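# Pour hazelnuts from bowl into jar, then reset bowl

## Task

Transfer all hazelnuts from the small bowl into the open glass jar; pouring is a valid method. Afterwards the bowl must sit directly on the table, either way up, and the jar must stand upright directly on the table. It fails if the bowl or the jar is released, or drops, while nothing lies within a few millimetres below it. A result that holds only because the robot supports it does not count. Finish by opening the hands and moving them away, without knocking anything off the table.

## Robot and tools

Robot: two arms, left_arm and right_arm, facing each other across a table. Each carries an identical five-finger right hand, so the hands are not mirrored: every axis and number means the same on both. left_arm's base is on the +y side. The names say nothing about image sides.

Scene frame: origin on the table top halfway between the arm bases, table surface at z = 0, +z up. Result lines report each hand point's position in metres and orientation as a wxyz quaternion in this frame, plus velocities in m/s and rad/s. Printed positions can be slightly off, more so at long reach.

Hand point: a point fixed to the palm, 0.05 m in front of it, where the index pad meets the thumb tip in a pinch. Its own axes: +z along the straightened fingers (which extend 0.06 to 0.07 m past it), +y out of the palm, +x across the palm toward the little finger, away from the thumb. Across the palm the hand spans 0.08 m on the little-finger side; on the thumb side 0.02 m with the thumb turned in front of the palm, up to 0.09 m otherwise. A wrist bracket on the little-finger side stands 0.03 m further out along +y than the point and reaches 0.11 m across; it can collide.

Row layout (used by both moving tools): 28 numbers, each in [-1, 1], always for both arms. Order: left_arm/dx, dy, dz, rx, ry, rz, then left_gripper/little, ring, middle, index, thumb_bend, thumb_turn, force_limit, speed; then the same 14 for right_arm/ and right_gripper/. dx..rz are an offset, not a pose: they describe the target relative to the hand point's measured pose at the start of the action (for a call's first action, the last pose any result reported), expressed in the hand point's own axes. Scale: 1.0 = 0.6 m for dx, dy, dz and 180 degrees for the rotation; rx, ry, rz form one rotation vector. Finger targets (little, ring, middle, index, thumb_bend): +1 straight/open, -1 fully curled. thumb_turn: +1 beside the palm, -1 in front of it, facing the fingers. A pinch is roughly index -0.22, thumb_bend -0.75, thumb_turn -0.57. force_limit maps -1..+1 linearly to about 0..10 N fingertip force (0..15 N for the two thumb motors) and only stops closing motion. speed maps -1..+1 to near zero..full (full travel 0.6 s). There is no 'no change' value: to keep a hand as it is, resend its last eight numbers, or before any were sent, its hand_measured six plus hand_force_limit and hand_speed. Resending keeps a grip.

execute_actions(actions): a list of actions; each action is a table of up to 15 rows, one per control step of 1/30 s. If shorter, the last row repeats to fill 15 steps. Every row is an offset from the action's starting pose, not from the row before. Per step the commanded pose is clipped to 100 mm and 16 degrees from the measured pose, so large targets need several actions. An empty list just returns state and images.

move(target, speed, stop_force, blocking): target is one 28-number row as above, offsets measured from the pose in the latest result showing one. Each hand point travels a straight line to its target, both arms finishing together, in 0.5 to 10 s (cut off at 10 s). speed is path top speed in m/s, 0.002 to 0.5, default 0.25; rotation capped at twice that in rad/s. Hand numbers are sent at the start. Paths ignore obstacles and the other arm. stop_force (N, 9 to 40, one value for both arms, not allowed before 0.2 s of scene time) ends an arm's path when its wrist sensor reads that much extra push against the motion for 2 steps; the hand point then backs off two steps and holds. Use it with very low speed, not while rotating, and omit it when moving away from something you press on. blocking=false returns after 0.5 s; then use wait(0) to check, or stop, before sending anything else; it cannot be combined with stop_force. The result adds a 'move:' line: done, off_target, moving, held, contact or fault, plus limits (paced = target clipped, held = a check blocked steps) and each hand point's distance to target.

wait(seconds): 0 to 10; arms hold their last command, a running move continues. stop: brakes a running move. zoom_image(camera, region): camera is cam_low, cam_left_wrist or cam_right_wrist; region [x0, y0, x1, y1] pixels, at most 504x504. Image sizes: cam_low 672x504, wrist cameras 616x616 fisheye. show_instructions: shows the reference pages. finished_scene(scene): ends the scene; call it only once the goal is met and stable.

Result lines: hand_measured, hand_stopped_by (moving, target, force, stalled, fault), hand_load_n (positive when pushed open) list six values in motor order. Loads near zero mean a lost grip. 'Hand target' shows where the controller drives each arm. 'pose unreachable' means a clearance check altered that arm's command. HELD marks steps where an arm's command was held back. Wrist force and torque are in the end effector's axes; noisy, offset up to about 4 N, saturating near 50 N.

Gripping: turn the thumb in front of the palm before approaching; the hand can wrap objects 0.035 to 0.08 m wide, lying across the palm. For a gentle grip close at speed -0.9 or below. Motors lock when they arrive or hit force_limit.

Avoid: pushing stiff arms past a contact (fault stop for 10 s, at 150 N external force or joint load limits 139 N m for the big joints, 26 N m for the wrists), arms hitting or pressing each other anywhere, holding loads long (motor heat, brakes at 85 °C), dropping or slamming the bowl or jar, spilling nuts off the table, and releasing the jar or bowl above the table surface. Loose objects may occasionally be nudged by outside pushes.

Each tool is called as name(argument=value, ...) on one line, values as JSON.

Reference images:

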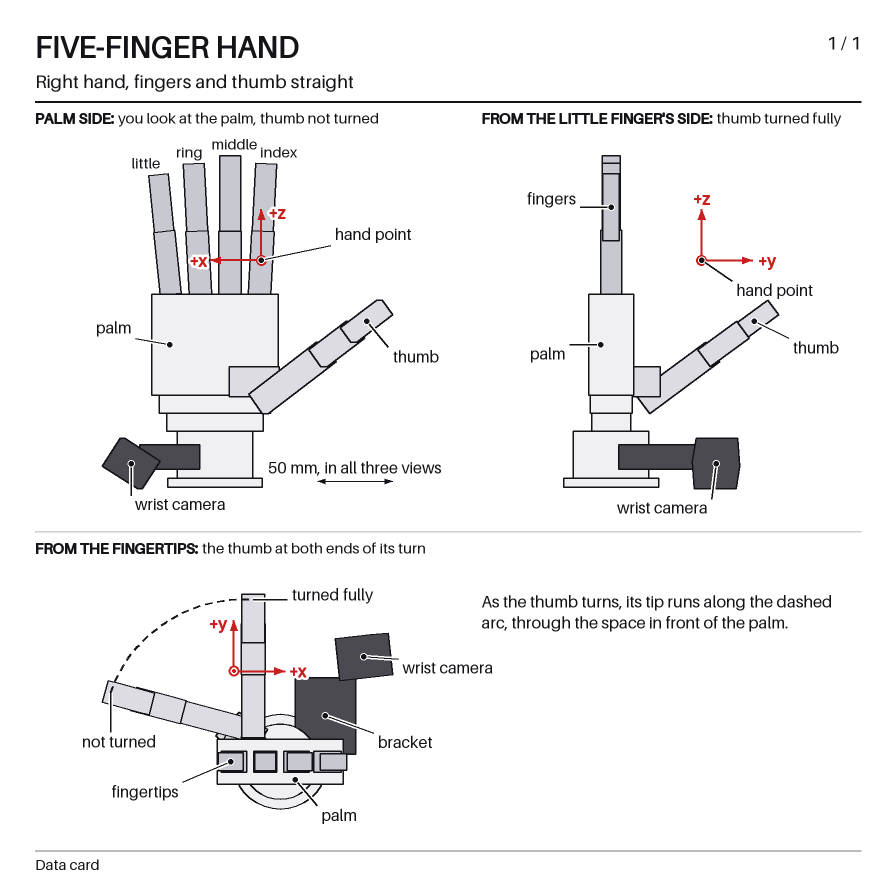

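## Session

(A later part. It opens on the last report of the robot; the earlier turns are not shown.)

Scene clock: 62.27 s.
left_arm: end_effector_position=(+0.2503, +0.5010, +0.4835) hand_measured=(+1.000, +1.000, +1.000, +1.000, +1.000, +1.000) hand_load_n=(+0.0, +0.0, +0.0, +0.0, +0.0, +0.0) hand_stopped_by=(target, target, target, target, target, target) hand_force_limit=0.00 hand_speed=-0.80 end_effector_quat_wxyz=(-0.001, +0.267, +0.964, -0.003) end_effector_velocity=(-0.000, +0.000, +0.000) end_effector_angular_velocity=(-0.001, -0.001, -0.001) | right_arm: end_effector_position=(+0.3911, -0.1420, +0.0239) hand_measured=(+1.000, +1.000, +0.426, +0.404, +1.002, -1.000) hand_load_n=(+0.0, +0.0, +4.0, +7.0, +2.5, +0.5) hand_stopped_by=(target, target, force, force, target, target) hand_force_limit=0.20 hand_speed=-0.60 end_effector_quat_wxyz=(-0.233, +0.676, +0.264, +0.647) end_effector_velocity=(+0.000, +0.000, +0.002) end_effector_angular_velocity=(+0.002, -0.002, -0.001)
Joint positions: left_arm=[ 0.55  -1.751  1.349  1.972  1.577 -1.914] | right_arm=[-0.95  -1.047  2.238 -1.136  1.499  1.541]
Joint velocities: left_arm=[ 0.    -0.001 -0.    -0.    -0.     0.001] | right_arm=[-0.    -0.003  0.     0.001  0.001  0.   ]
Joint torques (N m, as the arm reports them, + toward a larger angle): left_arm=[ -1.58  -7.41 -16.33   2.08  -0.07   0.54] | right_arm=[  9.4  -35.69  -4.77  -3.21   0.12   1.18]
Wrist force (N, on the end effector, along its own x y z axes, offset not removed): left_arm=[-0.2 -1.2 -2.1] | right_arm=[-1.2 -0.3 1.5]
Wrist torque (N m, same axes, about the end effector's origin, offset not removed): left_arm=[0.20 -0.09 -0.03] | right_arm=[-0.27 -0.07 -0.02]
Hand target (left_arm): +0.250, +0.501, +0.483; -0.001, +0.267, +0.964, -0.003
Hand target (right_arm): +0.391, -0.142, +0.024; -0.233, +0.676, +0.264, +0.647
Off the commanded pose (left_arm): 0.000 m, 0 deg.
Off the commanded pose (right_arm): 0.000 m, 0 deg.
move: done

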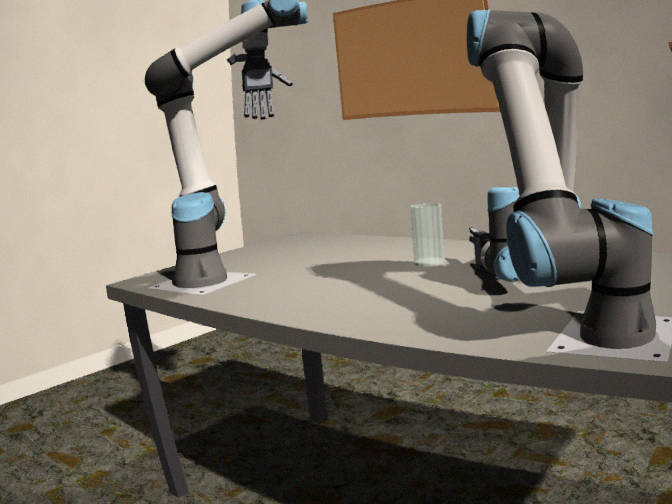

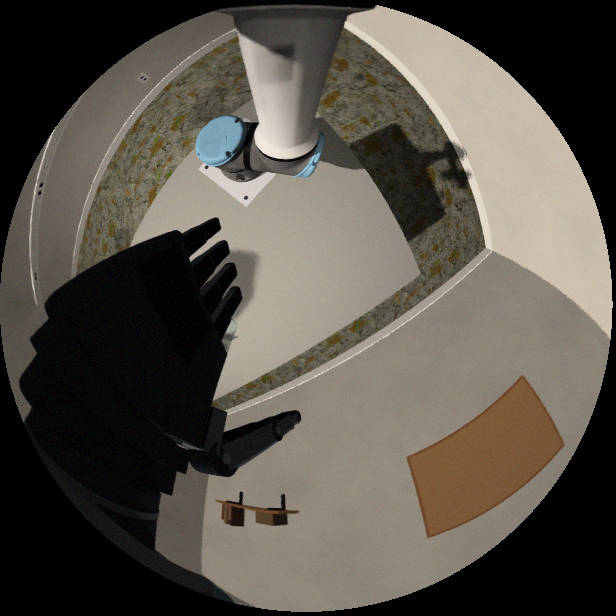

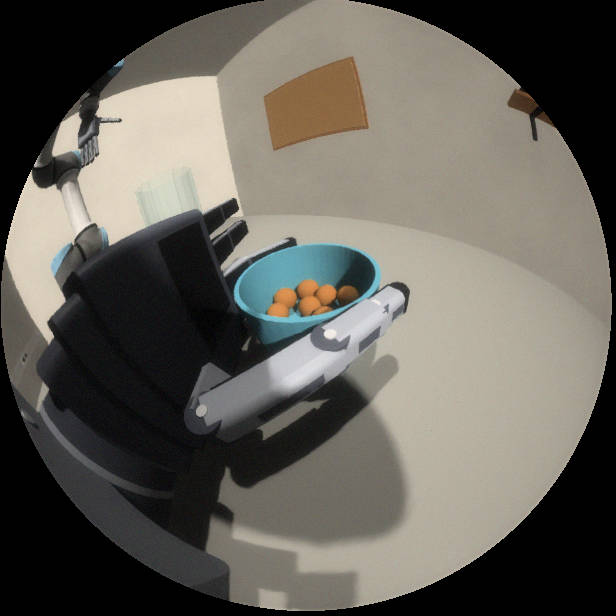

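Antipodal grip. Tighten the thumb.

move(target=[0,0,0,0,0,0,1,1,1,1,1,1,0,-0.8, 0,0,0,0,0,0,1,1,-0.7,-0.6,0,-1,0.3,-0.85])

Scene clock: 64.13 s.
left_arm: end_effector_position=(+0.2503, +0.5010, +0.4835) hand_measured=(+1.000, +1.000, +1.000, +1.000, +1.000, +1.000) hand_load_n=(+0.0, +0.0, +0.0, +0.0, +0.0, +0.0) hand_stopped_by=(target, target, target, target, target, target) hand_force_limit=0.00 hand_speed=-0.80 end_effector_quat_wxyz=(-0.001, +0.267, +0.964, -0.003) end_effector_velocity=(-0.000, +0.000, +0.000) end_effector_angular_velocity=(-0.001, -0.000, -0.001) | right_arm: end_effector_position=(+0.3911, -0.1420, +0.0239) hand_measured=(+1.000, +1.000, +0.414, +0.404, +0.974, -1.000) hand_load_n=(+0.0, +0.0, +8.5, +6.0, +9.5, +2.0) hand_stopped_by=(target, target, force, force, force, target) hand_force_limit=0.30 hand_speed=-0.85 end_effector_quat_wxyz=(-0.233, +0.676, +0.264, +0.647) end_effector_velocity=(-0.000, +0.000, +0.000) end_effector_angular_velocity=(-0.000, +0.000, +0.001)
Joint positions: left_arm=[ 0.55  -1.751  1.349  1.972  1.577 -1.914] | right_arm=[-0.95  -1.047  2.238 -1.136  1.499  1.541]
Joint velocities: left_arm=[ 0.    -0.001 -0.001  0.     0.001  0.001] | right_arm=[ 0.001 -0.001 -0.     0.001  0.    -0.   ]
Joint torques (N m, as the arm reports them, + toward a larger angle): left_arm=[ -0.91  -7.47 -16.11   1.99  -0.11   0.42] | right_arm=[  4.69 -29.75  -6.91  -2.08  -1.05   1.24]
Wrist force (N, on the end effector, along its own x y z axes, offset not removed): left_arm=[-0.6 -2.7 -3.7] | right_arm=[1.1 -0.3 0.0]
Wrist torque (N m, same axes, about the end effector's origin, offset not removed): left_arm=[-0.09 0.11 -0.21] | right_arm=[-0.09 -0.20 0.06]
Hand target (left_arm): +0.250, +0.501, +0.483; -0.001, +0.267, +0.964, -0.003
Hand target (right_arm): +0.391, -0.142, +0.024; -0.233, +0.676, +0.264, +0.647
Off the commanded pose (left_arm): 0.000 m, 0 deg.
Off the commanded pose (right_arm): 0.000 m, 0 deg.
move: done

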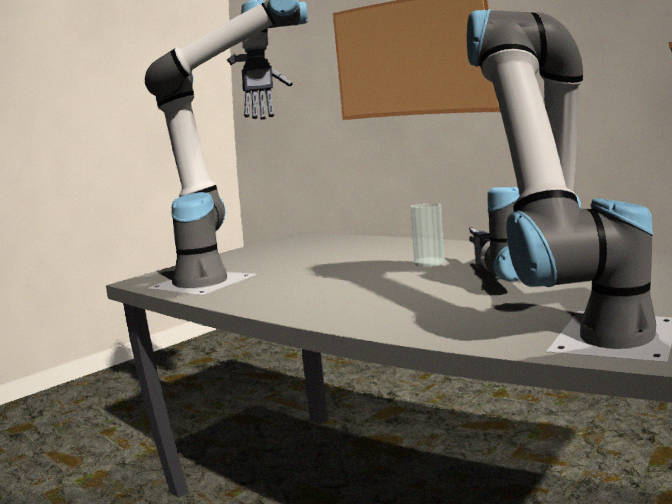

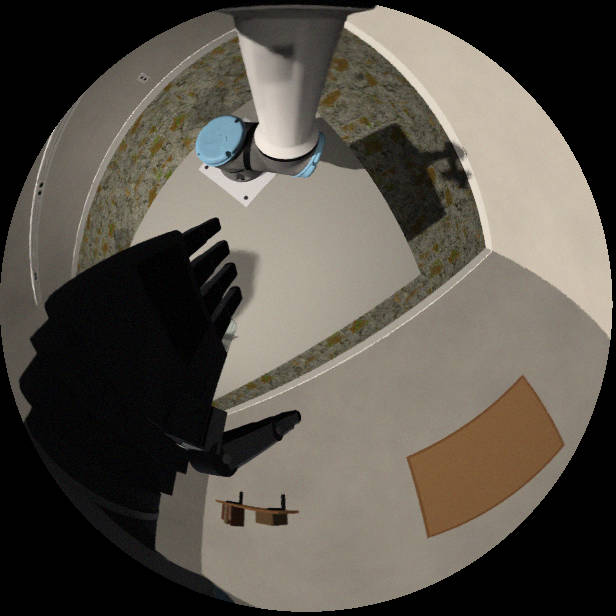

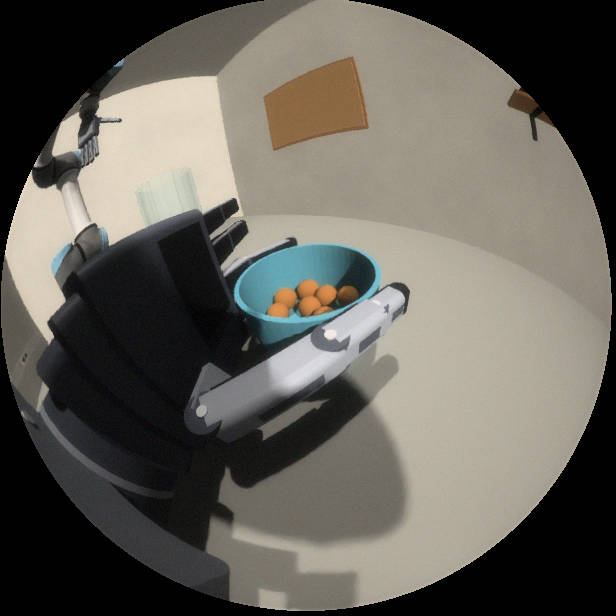

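move(target=[0,0,0,0,0,0,1,1,1,1,1,1,0,-0.8, 0.4,0,0,0,0,0,1,1,-0.7,-0.6,0,-1,0.3,-0.85], speed=0.15)

move(target=[0,0,0,0,0,0,1,1,1,1,1,1,0,-0.8, 0.015,-0.35,0.195,0,0,0.2,1,1,-0.7,-0.6,0,-1,0.3,-0.85], speed=0.15)

Scene clock: 72.10 s.
left_arm: end_effector_position=(+0.2503, +0.5010, +0.4835) hand_measured=(+1.000, +1.000, +1.000, +1.000, +1.000, +1.000) hand_load_n=(+0.0, +0.0, +0.0, +0.0, +0.0, +0.0) hand_stopped_by=(target, target, target, target, target, target) hand_force_limit=0.00 hand_speed=-0.80 end_effector_quat_wxyz=(-0.001, +0.267, +0.964, -0.003) end_effector_velocity=(+0.000, -0.000, +0.000) end_effector_angular_velocity=(-0.000, -0.000, +0.000) | right_arm: end_effector_position=(+0.3969, -0.1288, +0.2635) hand_measured=(+1.000, +1.000, +0.414, +0.404, +0.974, -1.000) hand_load_n=(+0.0, +0.0, +8.5, +5.5, +9.5, +2.0) hand_stopped_by=(target, target, force, force, force, target) hand_force_limit=0.30 hand_speed=-0.85 end_effector_quat_wxyz=(-0.233, +0.676, +0.264, +0.647) end_effector_velocity=(+0.000, +0.000, +0.002) end_effector_angular_velocity=(-0.002, +0.001, -0.001)
Joint positions: left_arm=[ 0.55  -1.751  1.349  1.972  1.577 -1.914] | right_arm=[-0.931 -1.511  1.991 -0.425  1.519  1.542]
Joint velocities: left_arm=[-0.     0.001 -0.002  0.    -0.    -0.   ] | right_arm=[ 0.    -0.002 -0.005  0.009  0.001 -0.   ]
Joint torques (N m, as the arm reports them, + toward a larger angle): left_arm=[ -1.73  -8.31 -16.21   2.11   0.15   0.58] | right_arm=[ 14.45 -26.56 -29.48  -0.11   2.08   1.38]
Wrist force (N, on the end effector, along its own x y z axes, offset not removed): left_arm=[1.4 0.5 0.4] | right_arm=[1.1 0.3 -1.5]
Wrist torque (N m, same axes, about the end effector's origin, offset not removed): left_arm=[-0.07 0.03 -0.10] | right_arm=[0.23 -0.25 0.11]
Hand target (left_arm): +0.250, +0.501, +0.483; -0.001, +0.267, +0.964, -0.003
Hand target (right_arm): +0.397, -0.129, +0.264; -0.233, +0.676, +0.264, +0.647
Off the commanded pose (left_arm): 0.000 m, 0 deg.
Off the commanded pose (right_arm): 0.000 m, 0 deg.
move: done

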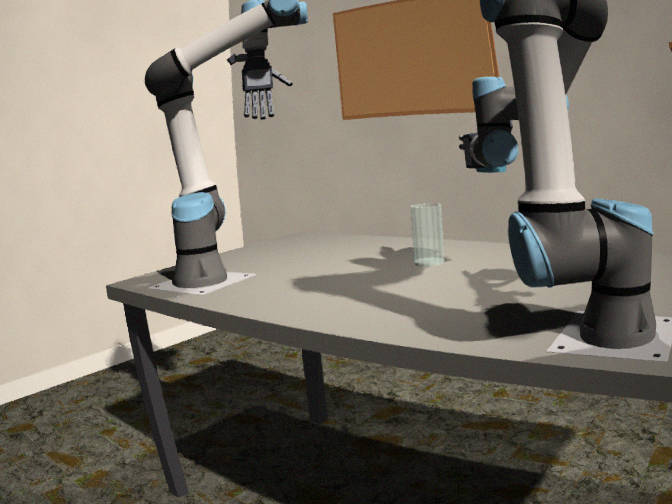

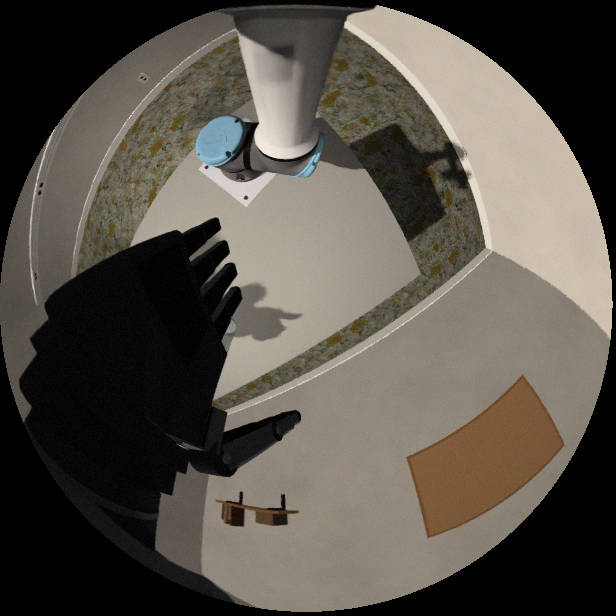

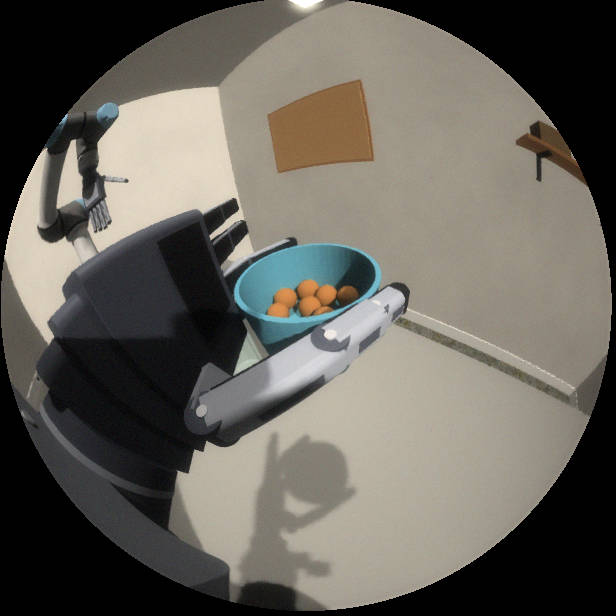

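Scene clock: 74.70 s.
left_arm: end_effector_position=(+0.2503, +0.5010, +0.4835) hand_measured=(+1.000, +1.000, +1.000, +1.000, +1.000, +1.000) hand_load_n=(+0.0, +0.0, +0.0, +0.0, +0.0, +0.0) hand_stopped_by=(target, target, target, target, target, target) hand_force_limit=0.00 hand_speed=-0.80 end_effector_quat_wxyz=(-0.001, +0.267, +0.964, -0.003) end_effector_velocity=(+0.000, -0.000, +0.000) end_effector_angular_velocity=(+0.001, +0.001, +0.000) | right_arm: end_effector_position=(+0.3464, +0.1062, +0.2606) hand_measured=(+1.000, +1.000, +0.414, +0.404, +0.974, -1.000) hand_load_n=(+0.0, +0.0, +8.5, +5.5, +9.5, +2.0) hand_stopped_by=(target, target, force, force, force, target) hand_force_limit=0.30 hand_speed=-0.85 end_effector_quat_wxyz=(-0.422, +0.725, +0.042, +0.543) end_effector_velocity=(-0.001, +0.003, -0.001) end_effector_angular_velocity=(+0.003, +0.006, -0.001)
Joint positions: left_arm=[ 0.55  -1.751  1.349  1.972  1.577 -1.914] | right_arm=[-0.573 -1.113  1.399 -0.229  1.876  2.19 ]
Joint velocities: left_arm=[-0.     0.001 -0.001  0.001  0.    -0.   ] | right_arm=[ 0.003  0.007 -0.01   0.005  0.004  0.007]
Joint torques (N m, as the arm reports them, + toward a larger angle): left_arm=[ -1.33  -7.9  -17.03   2.03   0.02   0.55] | right_arm=[ 13.89 -29.87 -31.81   0.     2.04   1.08]
Wrist force (N, on the end effector, along its own x y z axes, offset not removed): left_arm=[-2.5 1.5 -2.5] | right_arm=[-3.2 4.5 0.7]
Wrist torque (N m, same axes, about the end effector's origin, offset not removed): left_arm=[0.39 0.39 -0.09] | right_arm=[0.53 0.21 0.03]
Hand target (left_arm): +0.250, +0.501, +0.483; -0.001, +0.267, +0.964, -0.003
Hand target (right_arm): +0.346, +0.106, +0.261; -0.422, +0.725, +0.042, +0.543
Off the commanded pose (left_arm): 0.000 m, 0 deg.
Off the commanded pose (right_arm): 0.000 m, 0 deg.
move: done

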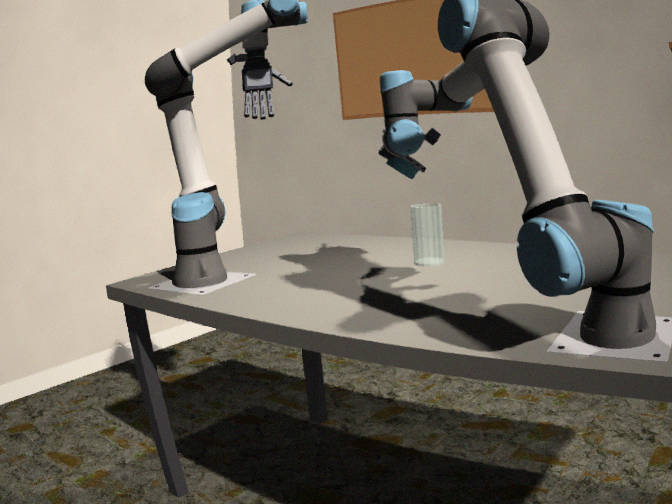

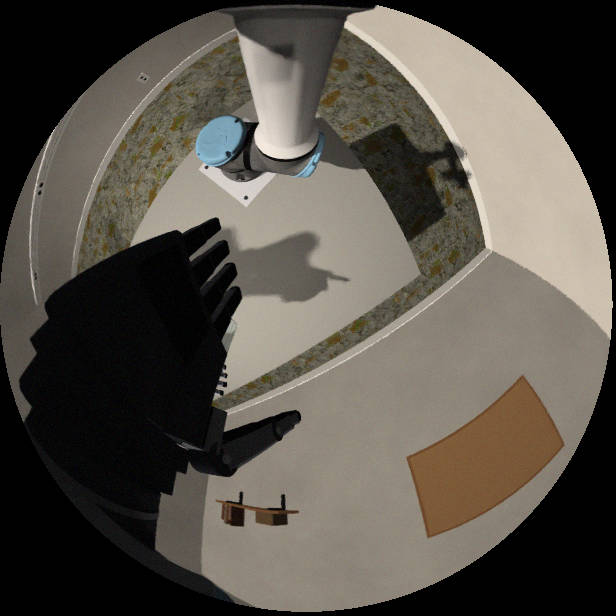

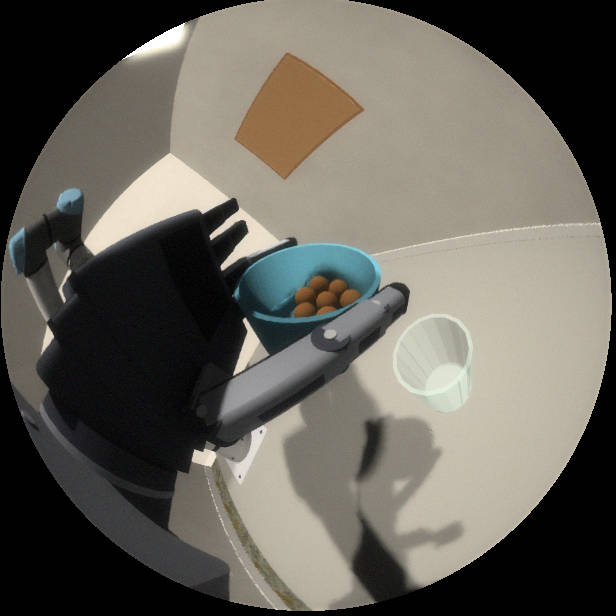

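move(target=[0,0,0,0,0,0.3,1,1,1,1,1,1,0,-0.8, -0.033,0.054,0,0,0,0.12,1,1,-0.7,-0.6,0,-1,0.3,-0.85], speed=0.25)

zoom_image(camera="cam_left_wrist", region=[230, 250, 430, 450])

zoom_image(camera="cam_low", region=[350, 120, 500, 280])

Scene clock: 81.00 s.
left_arm: end_effector_position=(+0.2501, +0.5010, +0.4833) hand_measured=(+1.000, +1.000, +1.000, +1.000, +1.000, +1.000) hand_load_n=(+0.0, +0.0, +0.0, +0.0, +0.0, +0.0) hand_stopped_by=(target, target, target, target, target, target) hand_force_limit=0.00 hand_speed=-0.80 end_effector_quat_wxyz=(+0.000, +0.675, +0.738, -0.003) end_effector_velocity=(+0.000, -0.000, +0.000) end_effector_angular_velocity=(-0.004, +0.002, -0.011) | right_arm: end_effector_position=(+0.3552, +0.0933, +0.2260) hand_measured=(+1.000, +1.000, +0.414, +0.404, +0.974, -1.000) hand_load_n=(+0.0, +0.0, +8.5, +5.5, +9.5, +1.5) hand_stopped_by=(target, target, force, force, force, target) hand_force_limit=0.30 hand_speed=-0.85 end_effector_quat_wxyz=(-0.516, +0.720, -0.094, +0.455) end_effector_velocity=(-0.000, +0.000, +0.000) end_effector_angular_velocity=(+0.004, +0.002, +0.001)
Joint positions: left_arm=[ 0.777 -1.788  1.378  1.98   1.577 -0.746] | right_arm=[-0.642 -1.14   1.512 -0.316  1.807  2.562]
Joint velocities: left_arm=[ 0.011  0.004 -0.004 -0.     0.004  0.023] | right_arm=[-0.001 -0.001  0.001 -0.001 -0.002  0.004]
Joint torques (N m, as the arm reports them, + toward a larger angle): left_arm=[  6.88  -0.49 -25.39   1.02   2.57   1.81] | right_arm=[-15.2  -43.73 -15.54  -3.64  -1.7    1.58]
Wrist force (N, on the end effector, along its own x y z axes, offset not removed): left_arm=[1.6 -1.1 -2.4] | right_arm=[3.2 -2.4 0.6]
Wrist torque (N m, same axes, about the end effector's origin, offset not removed): left_arm=[0.00 -0.33 0.15] | right_arm=[-0.59 -0.62 -0.02]
Hand target (left_arm): +0.250, +0.501, +0.483; +0.000, +0.676, +0.737, -0.003
Hand target (right_arm): +0.355, +0.093, +0.226; -0.516, +0.720, -0.094, +0.455
Off the commanded pose (left_arm): 0.000 m, 0 deg.
Off the commanded pose (right_arm): 0.000 m, 0 deg.
move: done

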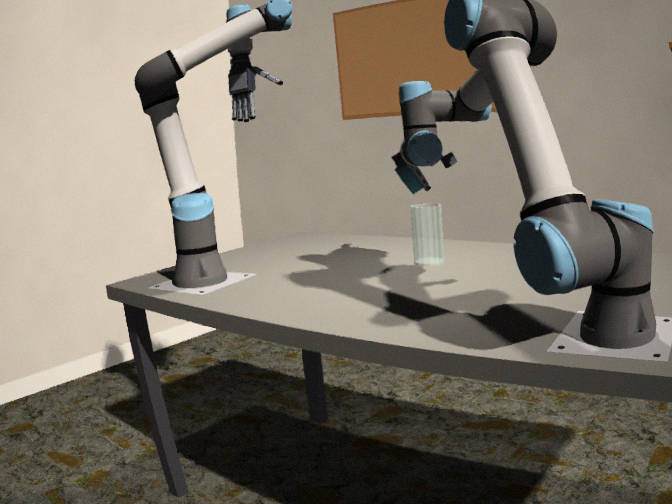

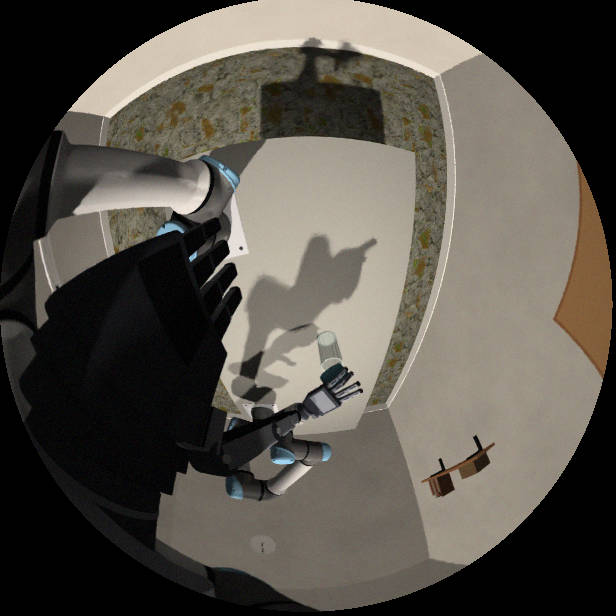

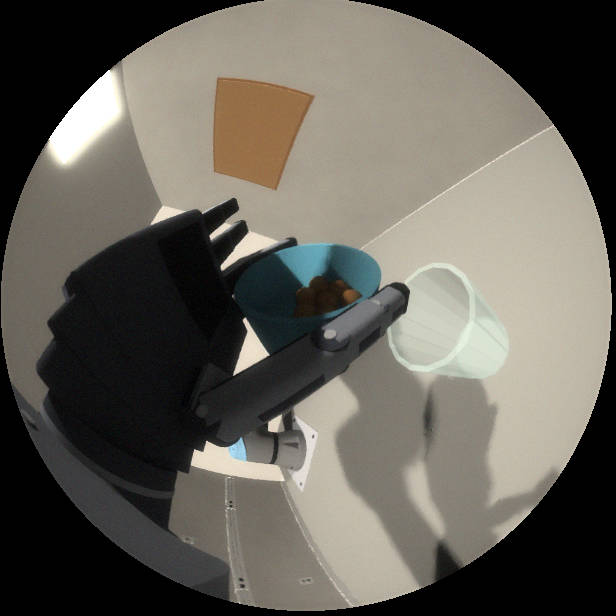

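Region (230, 250, 430, 450) of cam_left_wrist's 616x616 image, scaled by 2.520, with more detail than that image has.

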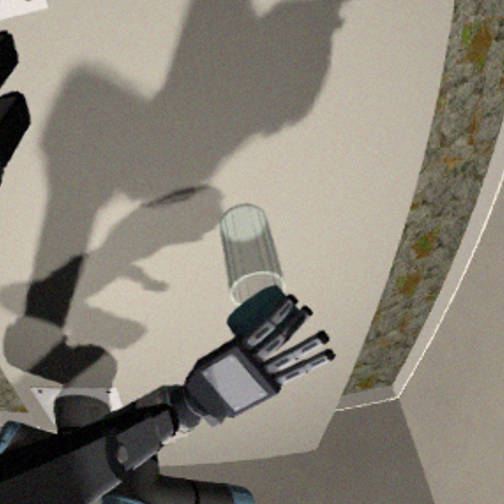

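Region (350, 120, 500, 280) of cam_low's 672x504 image, scaled by 3.150, with more detail than that image has; it fills the left 472 columns of this view, and the rest is white.

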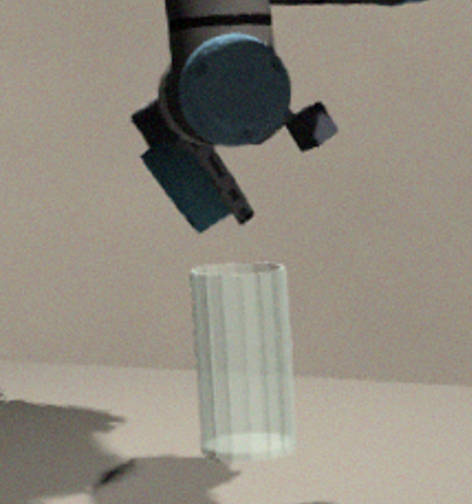

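move(target=[0,0,0,0,0,0,1,1,1,1,1,1,0,-0.8, -0.01,0.016,-0.025,0,0,0.07,1,1,-0.7,-0.6,0,-1,0.3,-0.85], speed=0.1)

zoom_image(camera="cam_left_wrist", region=[280, 310, 400, 430])

zoom_image(camera="cam_low", region=[350, 120, 500, 280])

Scene clock: 88.77 s.
left_arm: end_effector_position=(+0.2502, +0.5010, +0.4833) hand_measured=(+1.000, +1.000, +1.000, +1.000, +1.000, +1.000) hand_load_n=(+0.0, +0.0, +0.0, +0.0, +0.0, +0.0) hand_stopped_by=(target, target, target, target, target, target) hand_force_limit=0.00 hand_speed=-0.80 end_effector_quat_wxyz=(+0.000, +0.675, +0.738, -0.003) end_effector_velocity=(-0.000, +0.000, +0.000) end_effector_angular_velocity=(-0.000, -0.001, +0.000) | right_arm: end_effector_position=(+0.3438, +0.0829, +0.2156) hand_measured=(+1.000, +1.000, +0.414, +0.404, +0.974, -1.000) hand_load_n=(+0.0, +0.0, +8.5, +5.5, +9.5, +1.5) hand_stopped_by=(target, target, force, force, force, target) hand_force_limit=0.30 hand_speed=-0.85 end_effector_quat_wxyz=(+0.562, -0.705, +0.172, -0.396) end_effector_velocity=(-0.001, -0.000, -0.000) end_effector_angular_velocity=(+0.013, +0.009, +0.000)
Joint positions: left_arm=[ 0.777 -1.788  1.378  1.98   1.577 -0.746] | right_arm=[-0.663 -1.177  1.594 -0.362  1.786  2.779]
Joint velocities: left_arm=[-0.    -0.001 -0.001  0.    -0.    -0.   ] | right_arm=[-0.002 -0.003  0.006 -0.005 -0.003  0.015]
Joint torques (N m, as the arm reports them, + toward a larger angle): left_arm=[ -5.76 -13.15  -6.87   2.7   -2.41  -1.66] | right_arm=[-15.26 -41.67 -16.41  -3.71  -1.78   1.31]
Wrist force (N, on the end effector, along its own x y z axes, offset not removed): left_arm=[-1.0 1.6 -0.1] | right_arm=[-0.6 -0.3 1.1]
Wrist torque (N m, same axes, about the end effector's origin, offset not removed): left_arm=[0.27 0.10 -0.18] | right_arm=[-0.26 -0.04 0.11]
Hand target (left_arm): +0.250, +0.501, +0.483; +0.000, +0.675, +0.738, -0.003
Hand target (right_arm): +0.344, +0.083, +0.216; -0.563, +0.705, -0.172, +0.395
Off the commanded pose (left_arm): 0.000 m, 0 deg.
Off the commanded pose (right_arm): 0.000 m, 0 deg.
move: done

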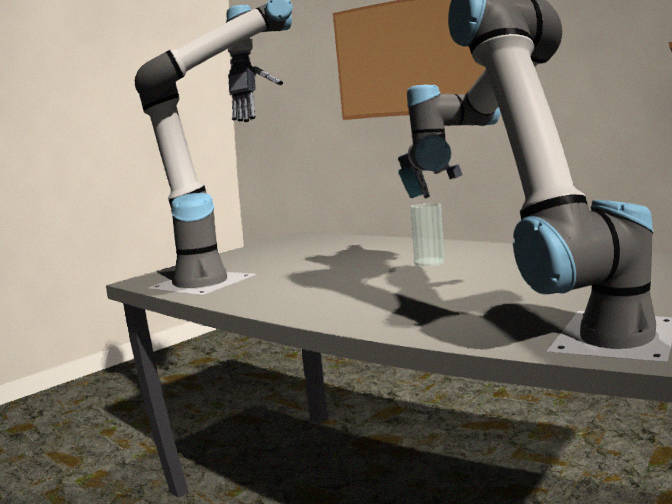

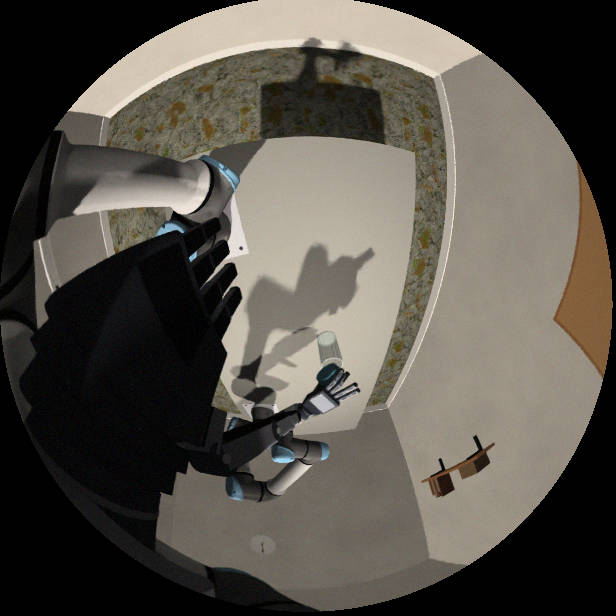

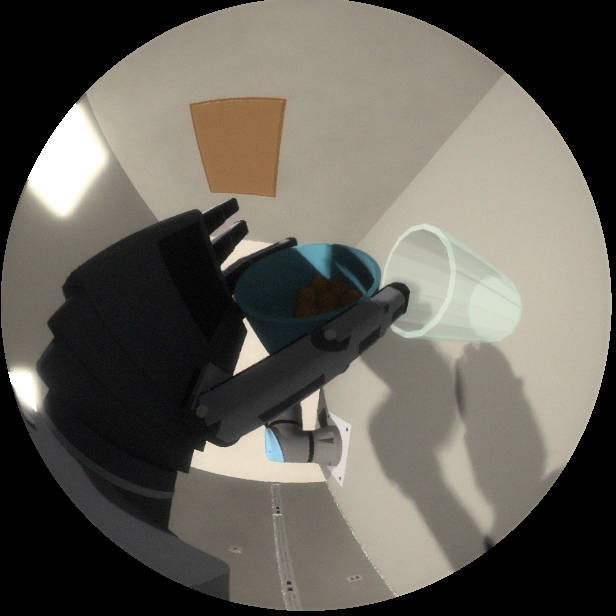

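Region (280, 310, 400, 430) of cam_left_wrist's 616x616 image, scaled by 4.200, with more detail than that image has.

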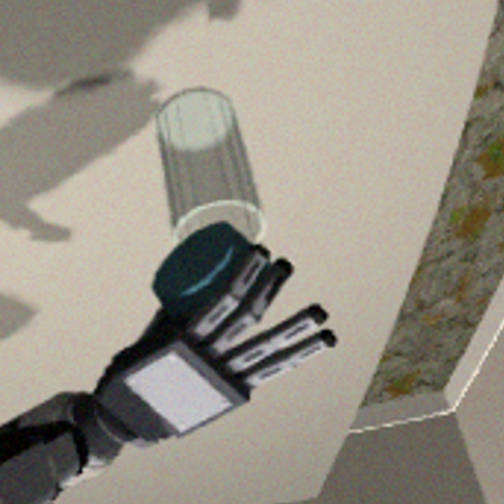

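Region (350, 120, 500, 280) of cam_low's 672x504 image, scaled by 3.150, with more detail than that image has; it fills the left 472 columns of this view, and the rest is white.

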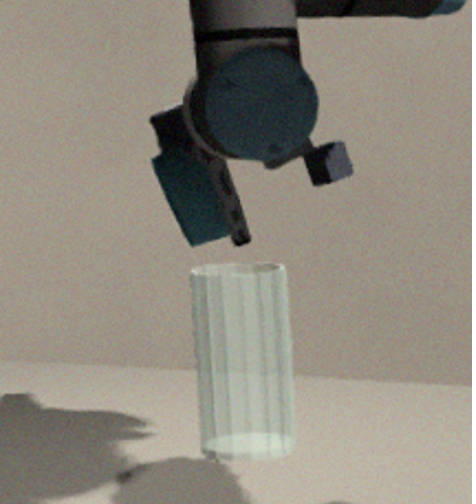

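move(target=[0,0,0,0,0,0,1,1,1,1,1,1,0,-0.8, 0.003,0.012,0,0,0,0.2,1,1,-0.7,-0.6,0,-1,0.3,-0.85], speed=0.06)

zoom_image(camera="cam_low", region=[350, 120, 500, 280])

Scene clock: 96.73 s.
left_arm: end_effector_position=(+0.2502, +0.5010, +0.4833) hand_measured=(+1.000, +1.000, +1.000, +1.000, +1.000, +1.000) hand_load_n=(+0.0, +0.0, +0.0, +0.0, +0.0, +0.0) hand_stopped_by=(target, target, target, target, target, target) hand_force_limit=0.00 hand_speed=-0.80 end_effector_quat_wxyz=(+0.000, +0.675, +0.738, -0.003) end_effector_velocity=(+0.000, +0.000, +0.001) end_effector_angular_velocity=(-0.001, -0.002, +0.001) | right_arm: end_effector_position=(+0.3465, +0.0794, +0.2097) hand_measured=(+1.000, +1.000, +0.414, +0.404, +0.974, -1.000) hand_load_n=(+0.0, +0.0, +8.5, +5.5, +9.5, +1.0) hand_stopped_by=(target, target, force, force, force, target) hand_force_limit=0.30 hand_speed=-0.85 end_effector_quat_wxyz=(+0.657, -0.618, +0.381, -0.203) end_effector_velocity=(-0.001, +0.000, -0.001) end_effector_angular_velocity=(+0.008, +0.009, +0.001)
Joint positions: left_arm=[ 0.777 -1.788  1.378  1.98   1.577 -0.746] | right_arm=[-0.746 -1.195  1.685 -0.436  1.703  3.401]
Joint velocities: left_arm=[ 0.    -0.    -0.002  0.    -0.001 -0.001] | right_arm=[-0.001  0.002  0.002 -0.002 -0.003  0.012]
Joint torques (N m, as the arm reports them, + toward a larger angle): left_arm=[ 6.42 -9.96 -9.79  1.04 -1.66  1.72] | right_arm=[-15.15 -24.94 -14.33  -3.61  -1.8    1.26]
Wrist force (N, on the end effector, along its own x y z axes, offset not removed): left_arm=[0.0 1.2 -0.3] | right_arm=[1.7 4.1 -1.5]
Wrist torque (N m, same axes, about the end effector's origin, offset not removed): left_arm=[0.29 0.03 0.06] | right_arm=[0.57 -0.31 0.26]
Hand target (left_arm): +0.250, +0.501, +0.483; +0.000, +0.675, +0.738, -0.003
Hand target (right_arm): +0.346, +0.079, +0.210; +0.657, -0.618, +0.381, -0.203
Off the commanded pose (left_arm): 0.000 m, 0 deg.
Off the commanded pose (right_arm): 0.000 m, 0 deg.
move: done

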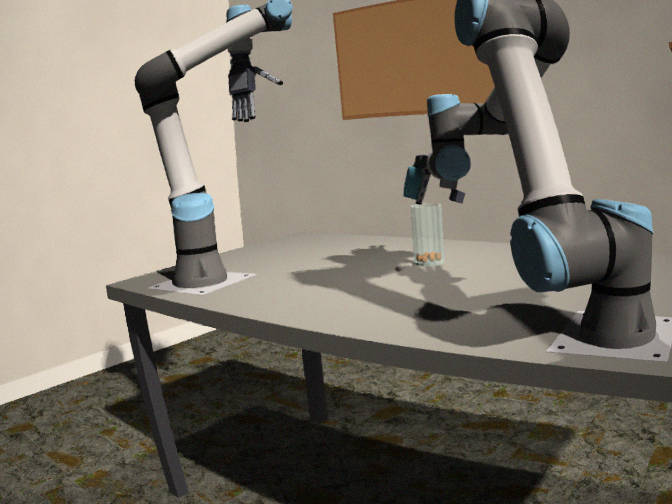

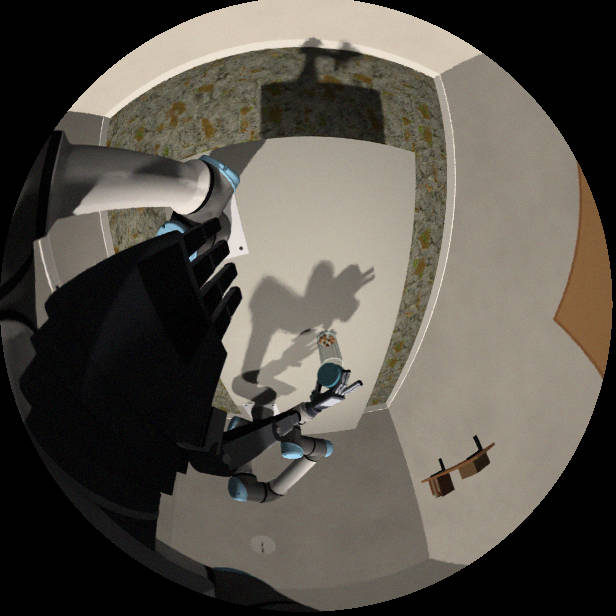

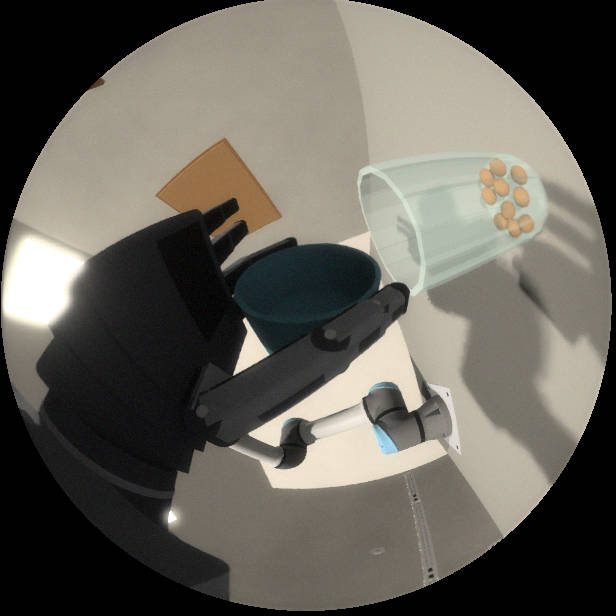

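Region (350, 120, 500, 280) of cam_low's 672x504 image, scaled by 3.150, with more detail than that image has; it fills the left 472 columns of this view, and the rest is white.

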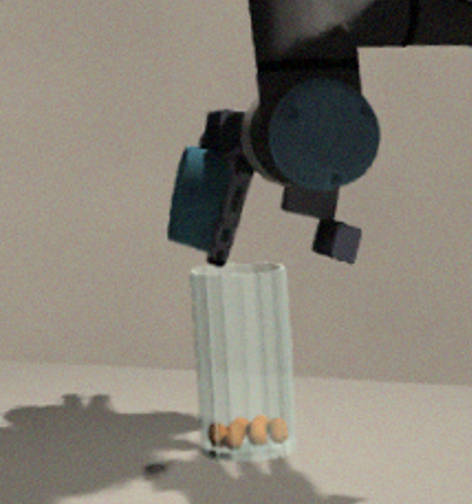

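move(target=[0,0,0,0,0,0,1,1,1,1,1,1,0,-0.8, 0,-0.04,-0.3,0,0,-0.59,1,1,-0.7,-0.6,0,-1,0.3,-0.85], speed=0.4)

move(target=[0,0,0,0,0,0,1,1,1,1,1,1,0,-0.8, -0.345,0,0,0,0,0,1,1,-0.7,-0.6,0,-1,0.3,-0.85], speed=0.2)

Scene clock: 102.70 s.
left_arm: end_effector_position=(+0.2502, +0.5010, +0.4833) hand_measured=(+1.000, +1.000, +1.000, +1.000, +1.000, +1.000) hand_load_n=(+0.0, +0.0, +0.0, +0.0, +0.0, +0.0) hand_stopped_by=(target, target, target, target, target, target) hand_force_limit=0.00 hand_speed=-0.80 end_effector_quat_wxyz=(+0.000, +0.675, +0.738, -0.003) end_effector_velocity=(-0.000, +0.000, -0.000) end_effector_angular_velocity=(+0.000, +0.000, +0.001) | right_arm: end_effector_position=(+0.2161, -0.0425, +0.2428) hand_measured=(+1.000, +1.000, +0.414, +0.404, +0.974, -1.000) hand_load_n=(+0.0, +0.0, +8.5, +5.5, +9.5, +2.0) hand_stopped_by=(target, target, force, force, force, target) hand_force_limit=0.30 hand_speed=-0.85 end_effector_quat_wxyz=(-0.233, +0.676, +0.265, +0.647) end_effector_velocity=(-0.001, -0.000, -0.001) end_effector_angular_velocity=(-0.009, -0.010, +0.001)
Joint positions: left_arm=[ 0.777 -1.788  1.378  1.98   1.577 -0.746] | right_arm=[-0.412 -1.418  1.946 -0.467  2.037  1.57 ]
Joint velocities: left_arm=[ 0.    -0.001  0.001 -0.     0.    -0.   ] | right_arm=[ 0.002  0.001  0.004 -0.007  0.002 -0.015]
Joint torques (N m, as the arm reports them, + toward a larger angle): left_arm=[ -0.19  -7.89 -12.45   1.14  -0.97   1.72] | right_arm=[ 13.76 -29.96 -12.91  -3.47   1.77  -1.07]
Wrist force (N, on the end effector, along its own x y z axes, offset not removed): left_arm=[3.5 2.1 -2.7] | right_arm=[0.5 0.5 2.0]
Wrist torque (N m, same axes, about the end effector's origin, offset not removed): left_arm=[0.67 -0.54 0.30] | right_arm=[0.02 -0.14 0.20]
Hand target (left_arm): +0.250, +0.501, +0.483; +0.000, +0.675, +0.738, -0.003
Hand target (right_arm): +0.216, -0.043, +0.243; -0.232, +0.676, +0.265, +0.647
Off the commanded pose (left_arm): 0.000 m, 0 deg.
Off the commanded pose (right_arm): 0.000 m, 0 deg.
move: done

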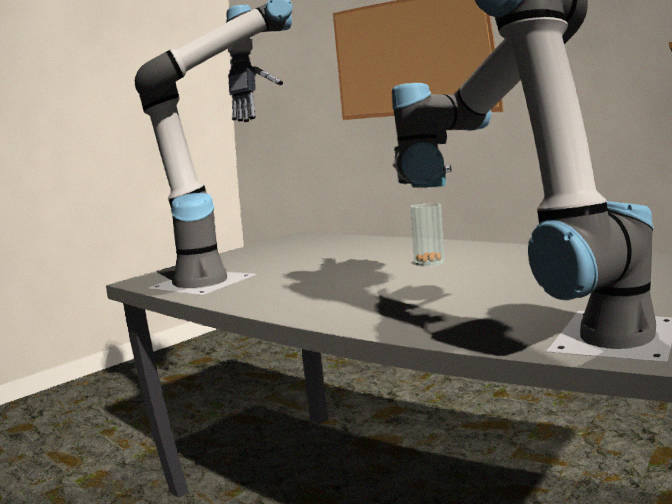

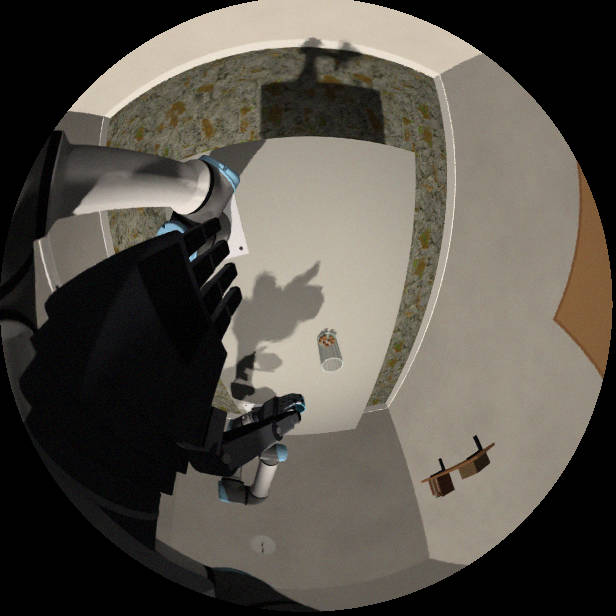

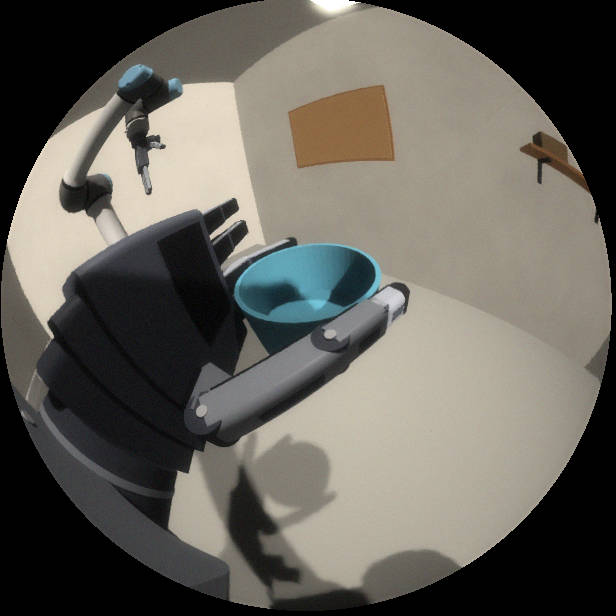

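Scene clock: 104.33 s.
left_arm: end_effector_position=(+0.2502, +0.5010, +0.4833) hand_measured=(+1.000, +1.000, +1.000, +1.000, +1.000, +1.000) hand_load_n=(+0.0, +0.0, +0.0, +0.0, +0.0, +0.0) hand_stopped_by=(target, target, target, target, target, target) hand_force_limit=0.00 hand_speed=-0.80 end_effector_quat_wxyz=(+0.000, +0.675, +0.738, -0.003) end_effector_velocity=(-0.000, +0.000, +0.000) end_effector_angular_velocity=(-0.000, -0.001, -0.000) | right_arm: end_effector_position=(+0.2112, -0.0543, +0.0363) hand_measured=(+1.000, +1.000, +0.414, +0.404, +0.974, -1.000) hand_load_n=(+0.0, +0.0, +8.5, +5.5, +9.5, +2.0) hand_stopped_by=(target, target, force, force, force, target) hand_force_limit=0.30 hand_speed=-0.85 end_effector_quat_wxyz=(-0.233, +0.676, +0.265, +0.647) end_effector_velocity=(+0.001, -0.000, -0.003) end_effector_angular_velocity=(-0.000, -0.001, -0.002)
Joint positions: left_arm=[ 0.777 -1.788  1.378  1.98   1.577 -0.746] | right_arm=[-0.412 -1.04   2.146 -1.045  2.037  1.57 ]
Joint velocities: left_arm=[-0. -0. -0.  0. -0.  0.] | right_arm=[-0.003  0.008  0.    -0.009 -0.    -0.002]
Joint torques (N m, as the arm reports them, + toward a larger angle): left_arm=[ -0.26  -8.08 -12.6    1.1   -0.96   1.63] | right_arm=[-15.25 -21.19  -5.35  -3.29  -1.81  -1.05]
Wrist force (N, on the end effector, along its own x y z axes, offset not removed): left_arm=[-2.0 -1.9 -1.4] | right_arm=[-0.9 -1.2 0.7]
Wrist torque (N m, same axes, about the end effector's origin, offset not removed): left_arm=[-0.11 0.17 -0.25] | right_arm=[-0.36 -0.10 -0.21]
Hand target (left_arm): +0.250, +0.501, +0.483; +0.000, +0.675, +0.738, -0.003
Hand target (right_arm): +0.211, -0.054, +0.036; -0.233, +0.676, +0.265, +0.647
Off the commanded pose (left_arm): 0.000 m, 0 deg.
Off the commanded pose (right_arm): 0.000 m, 0 deg.
move: done

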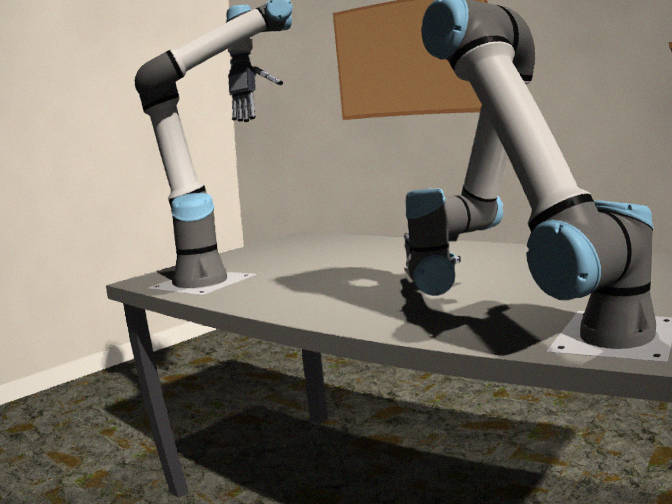

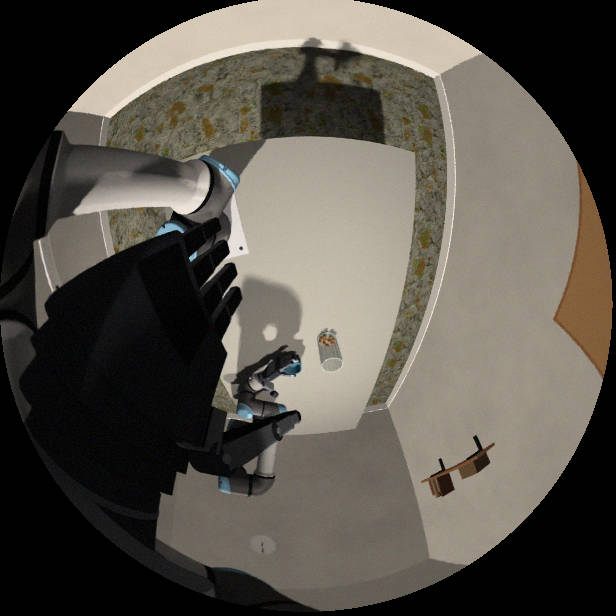

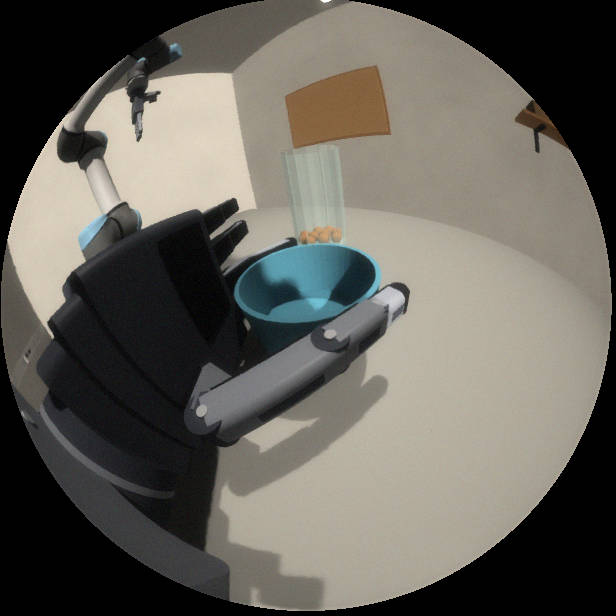

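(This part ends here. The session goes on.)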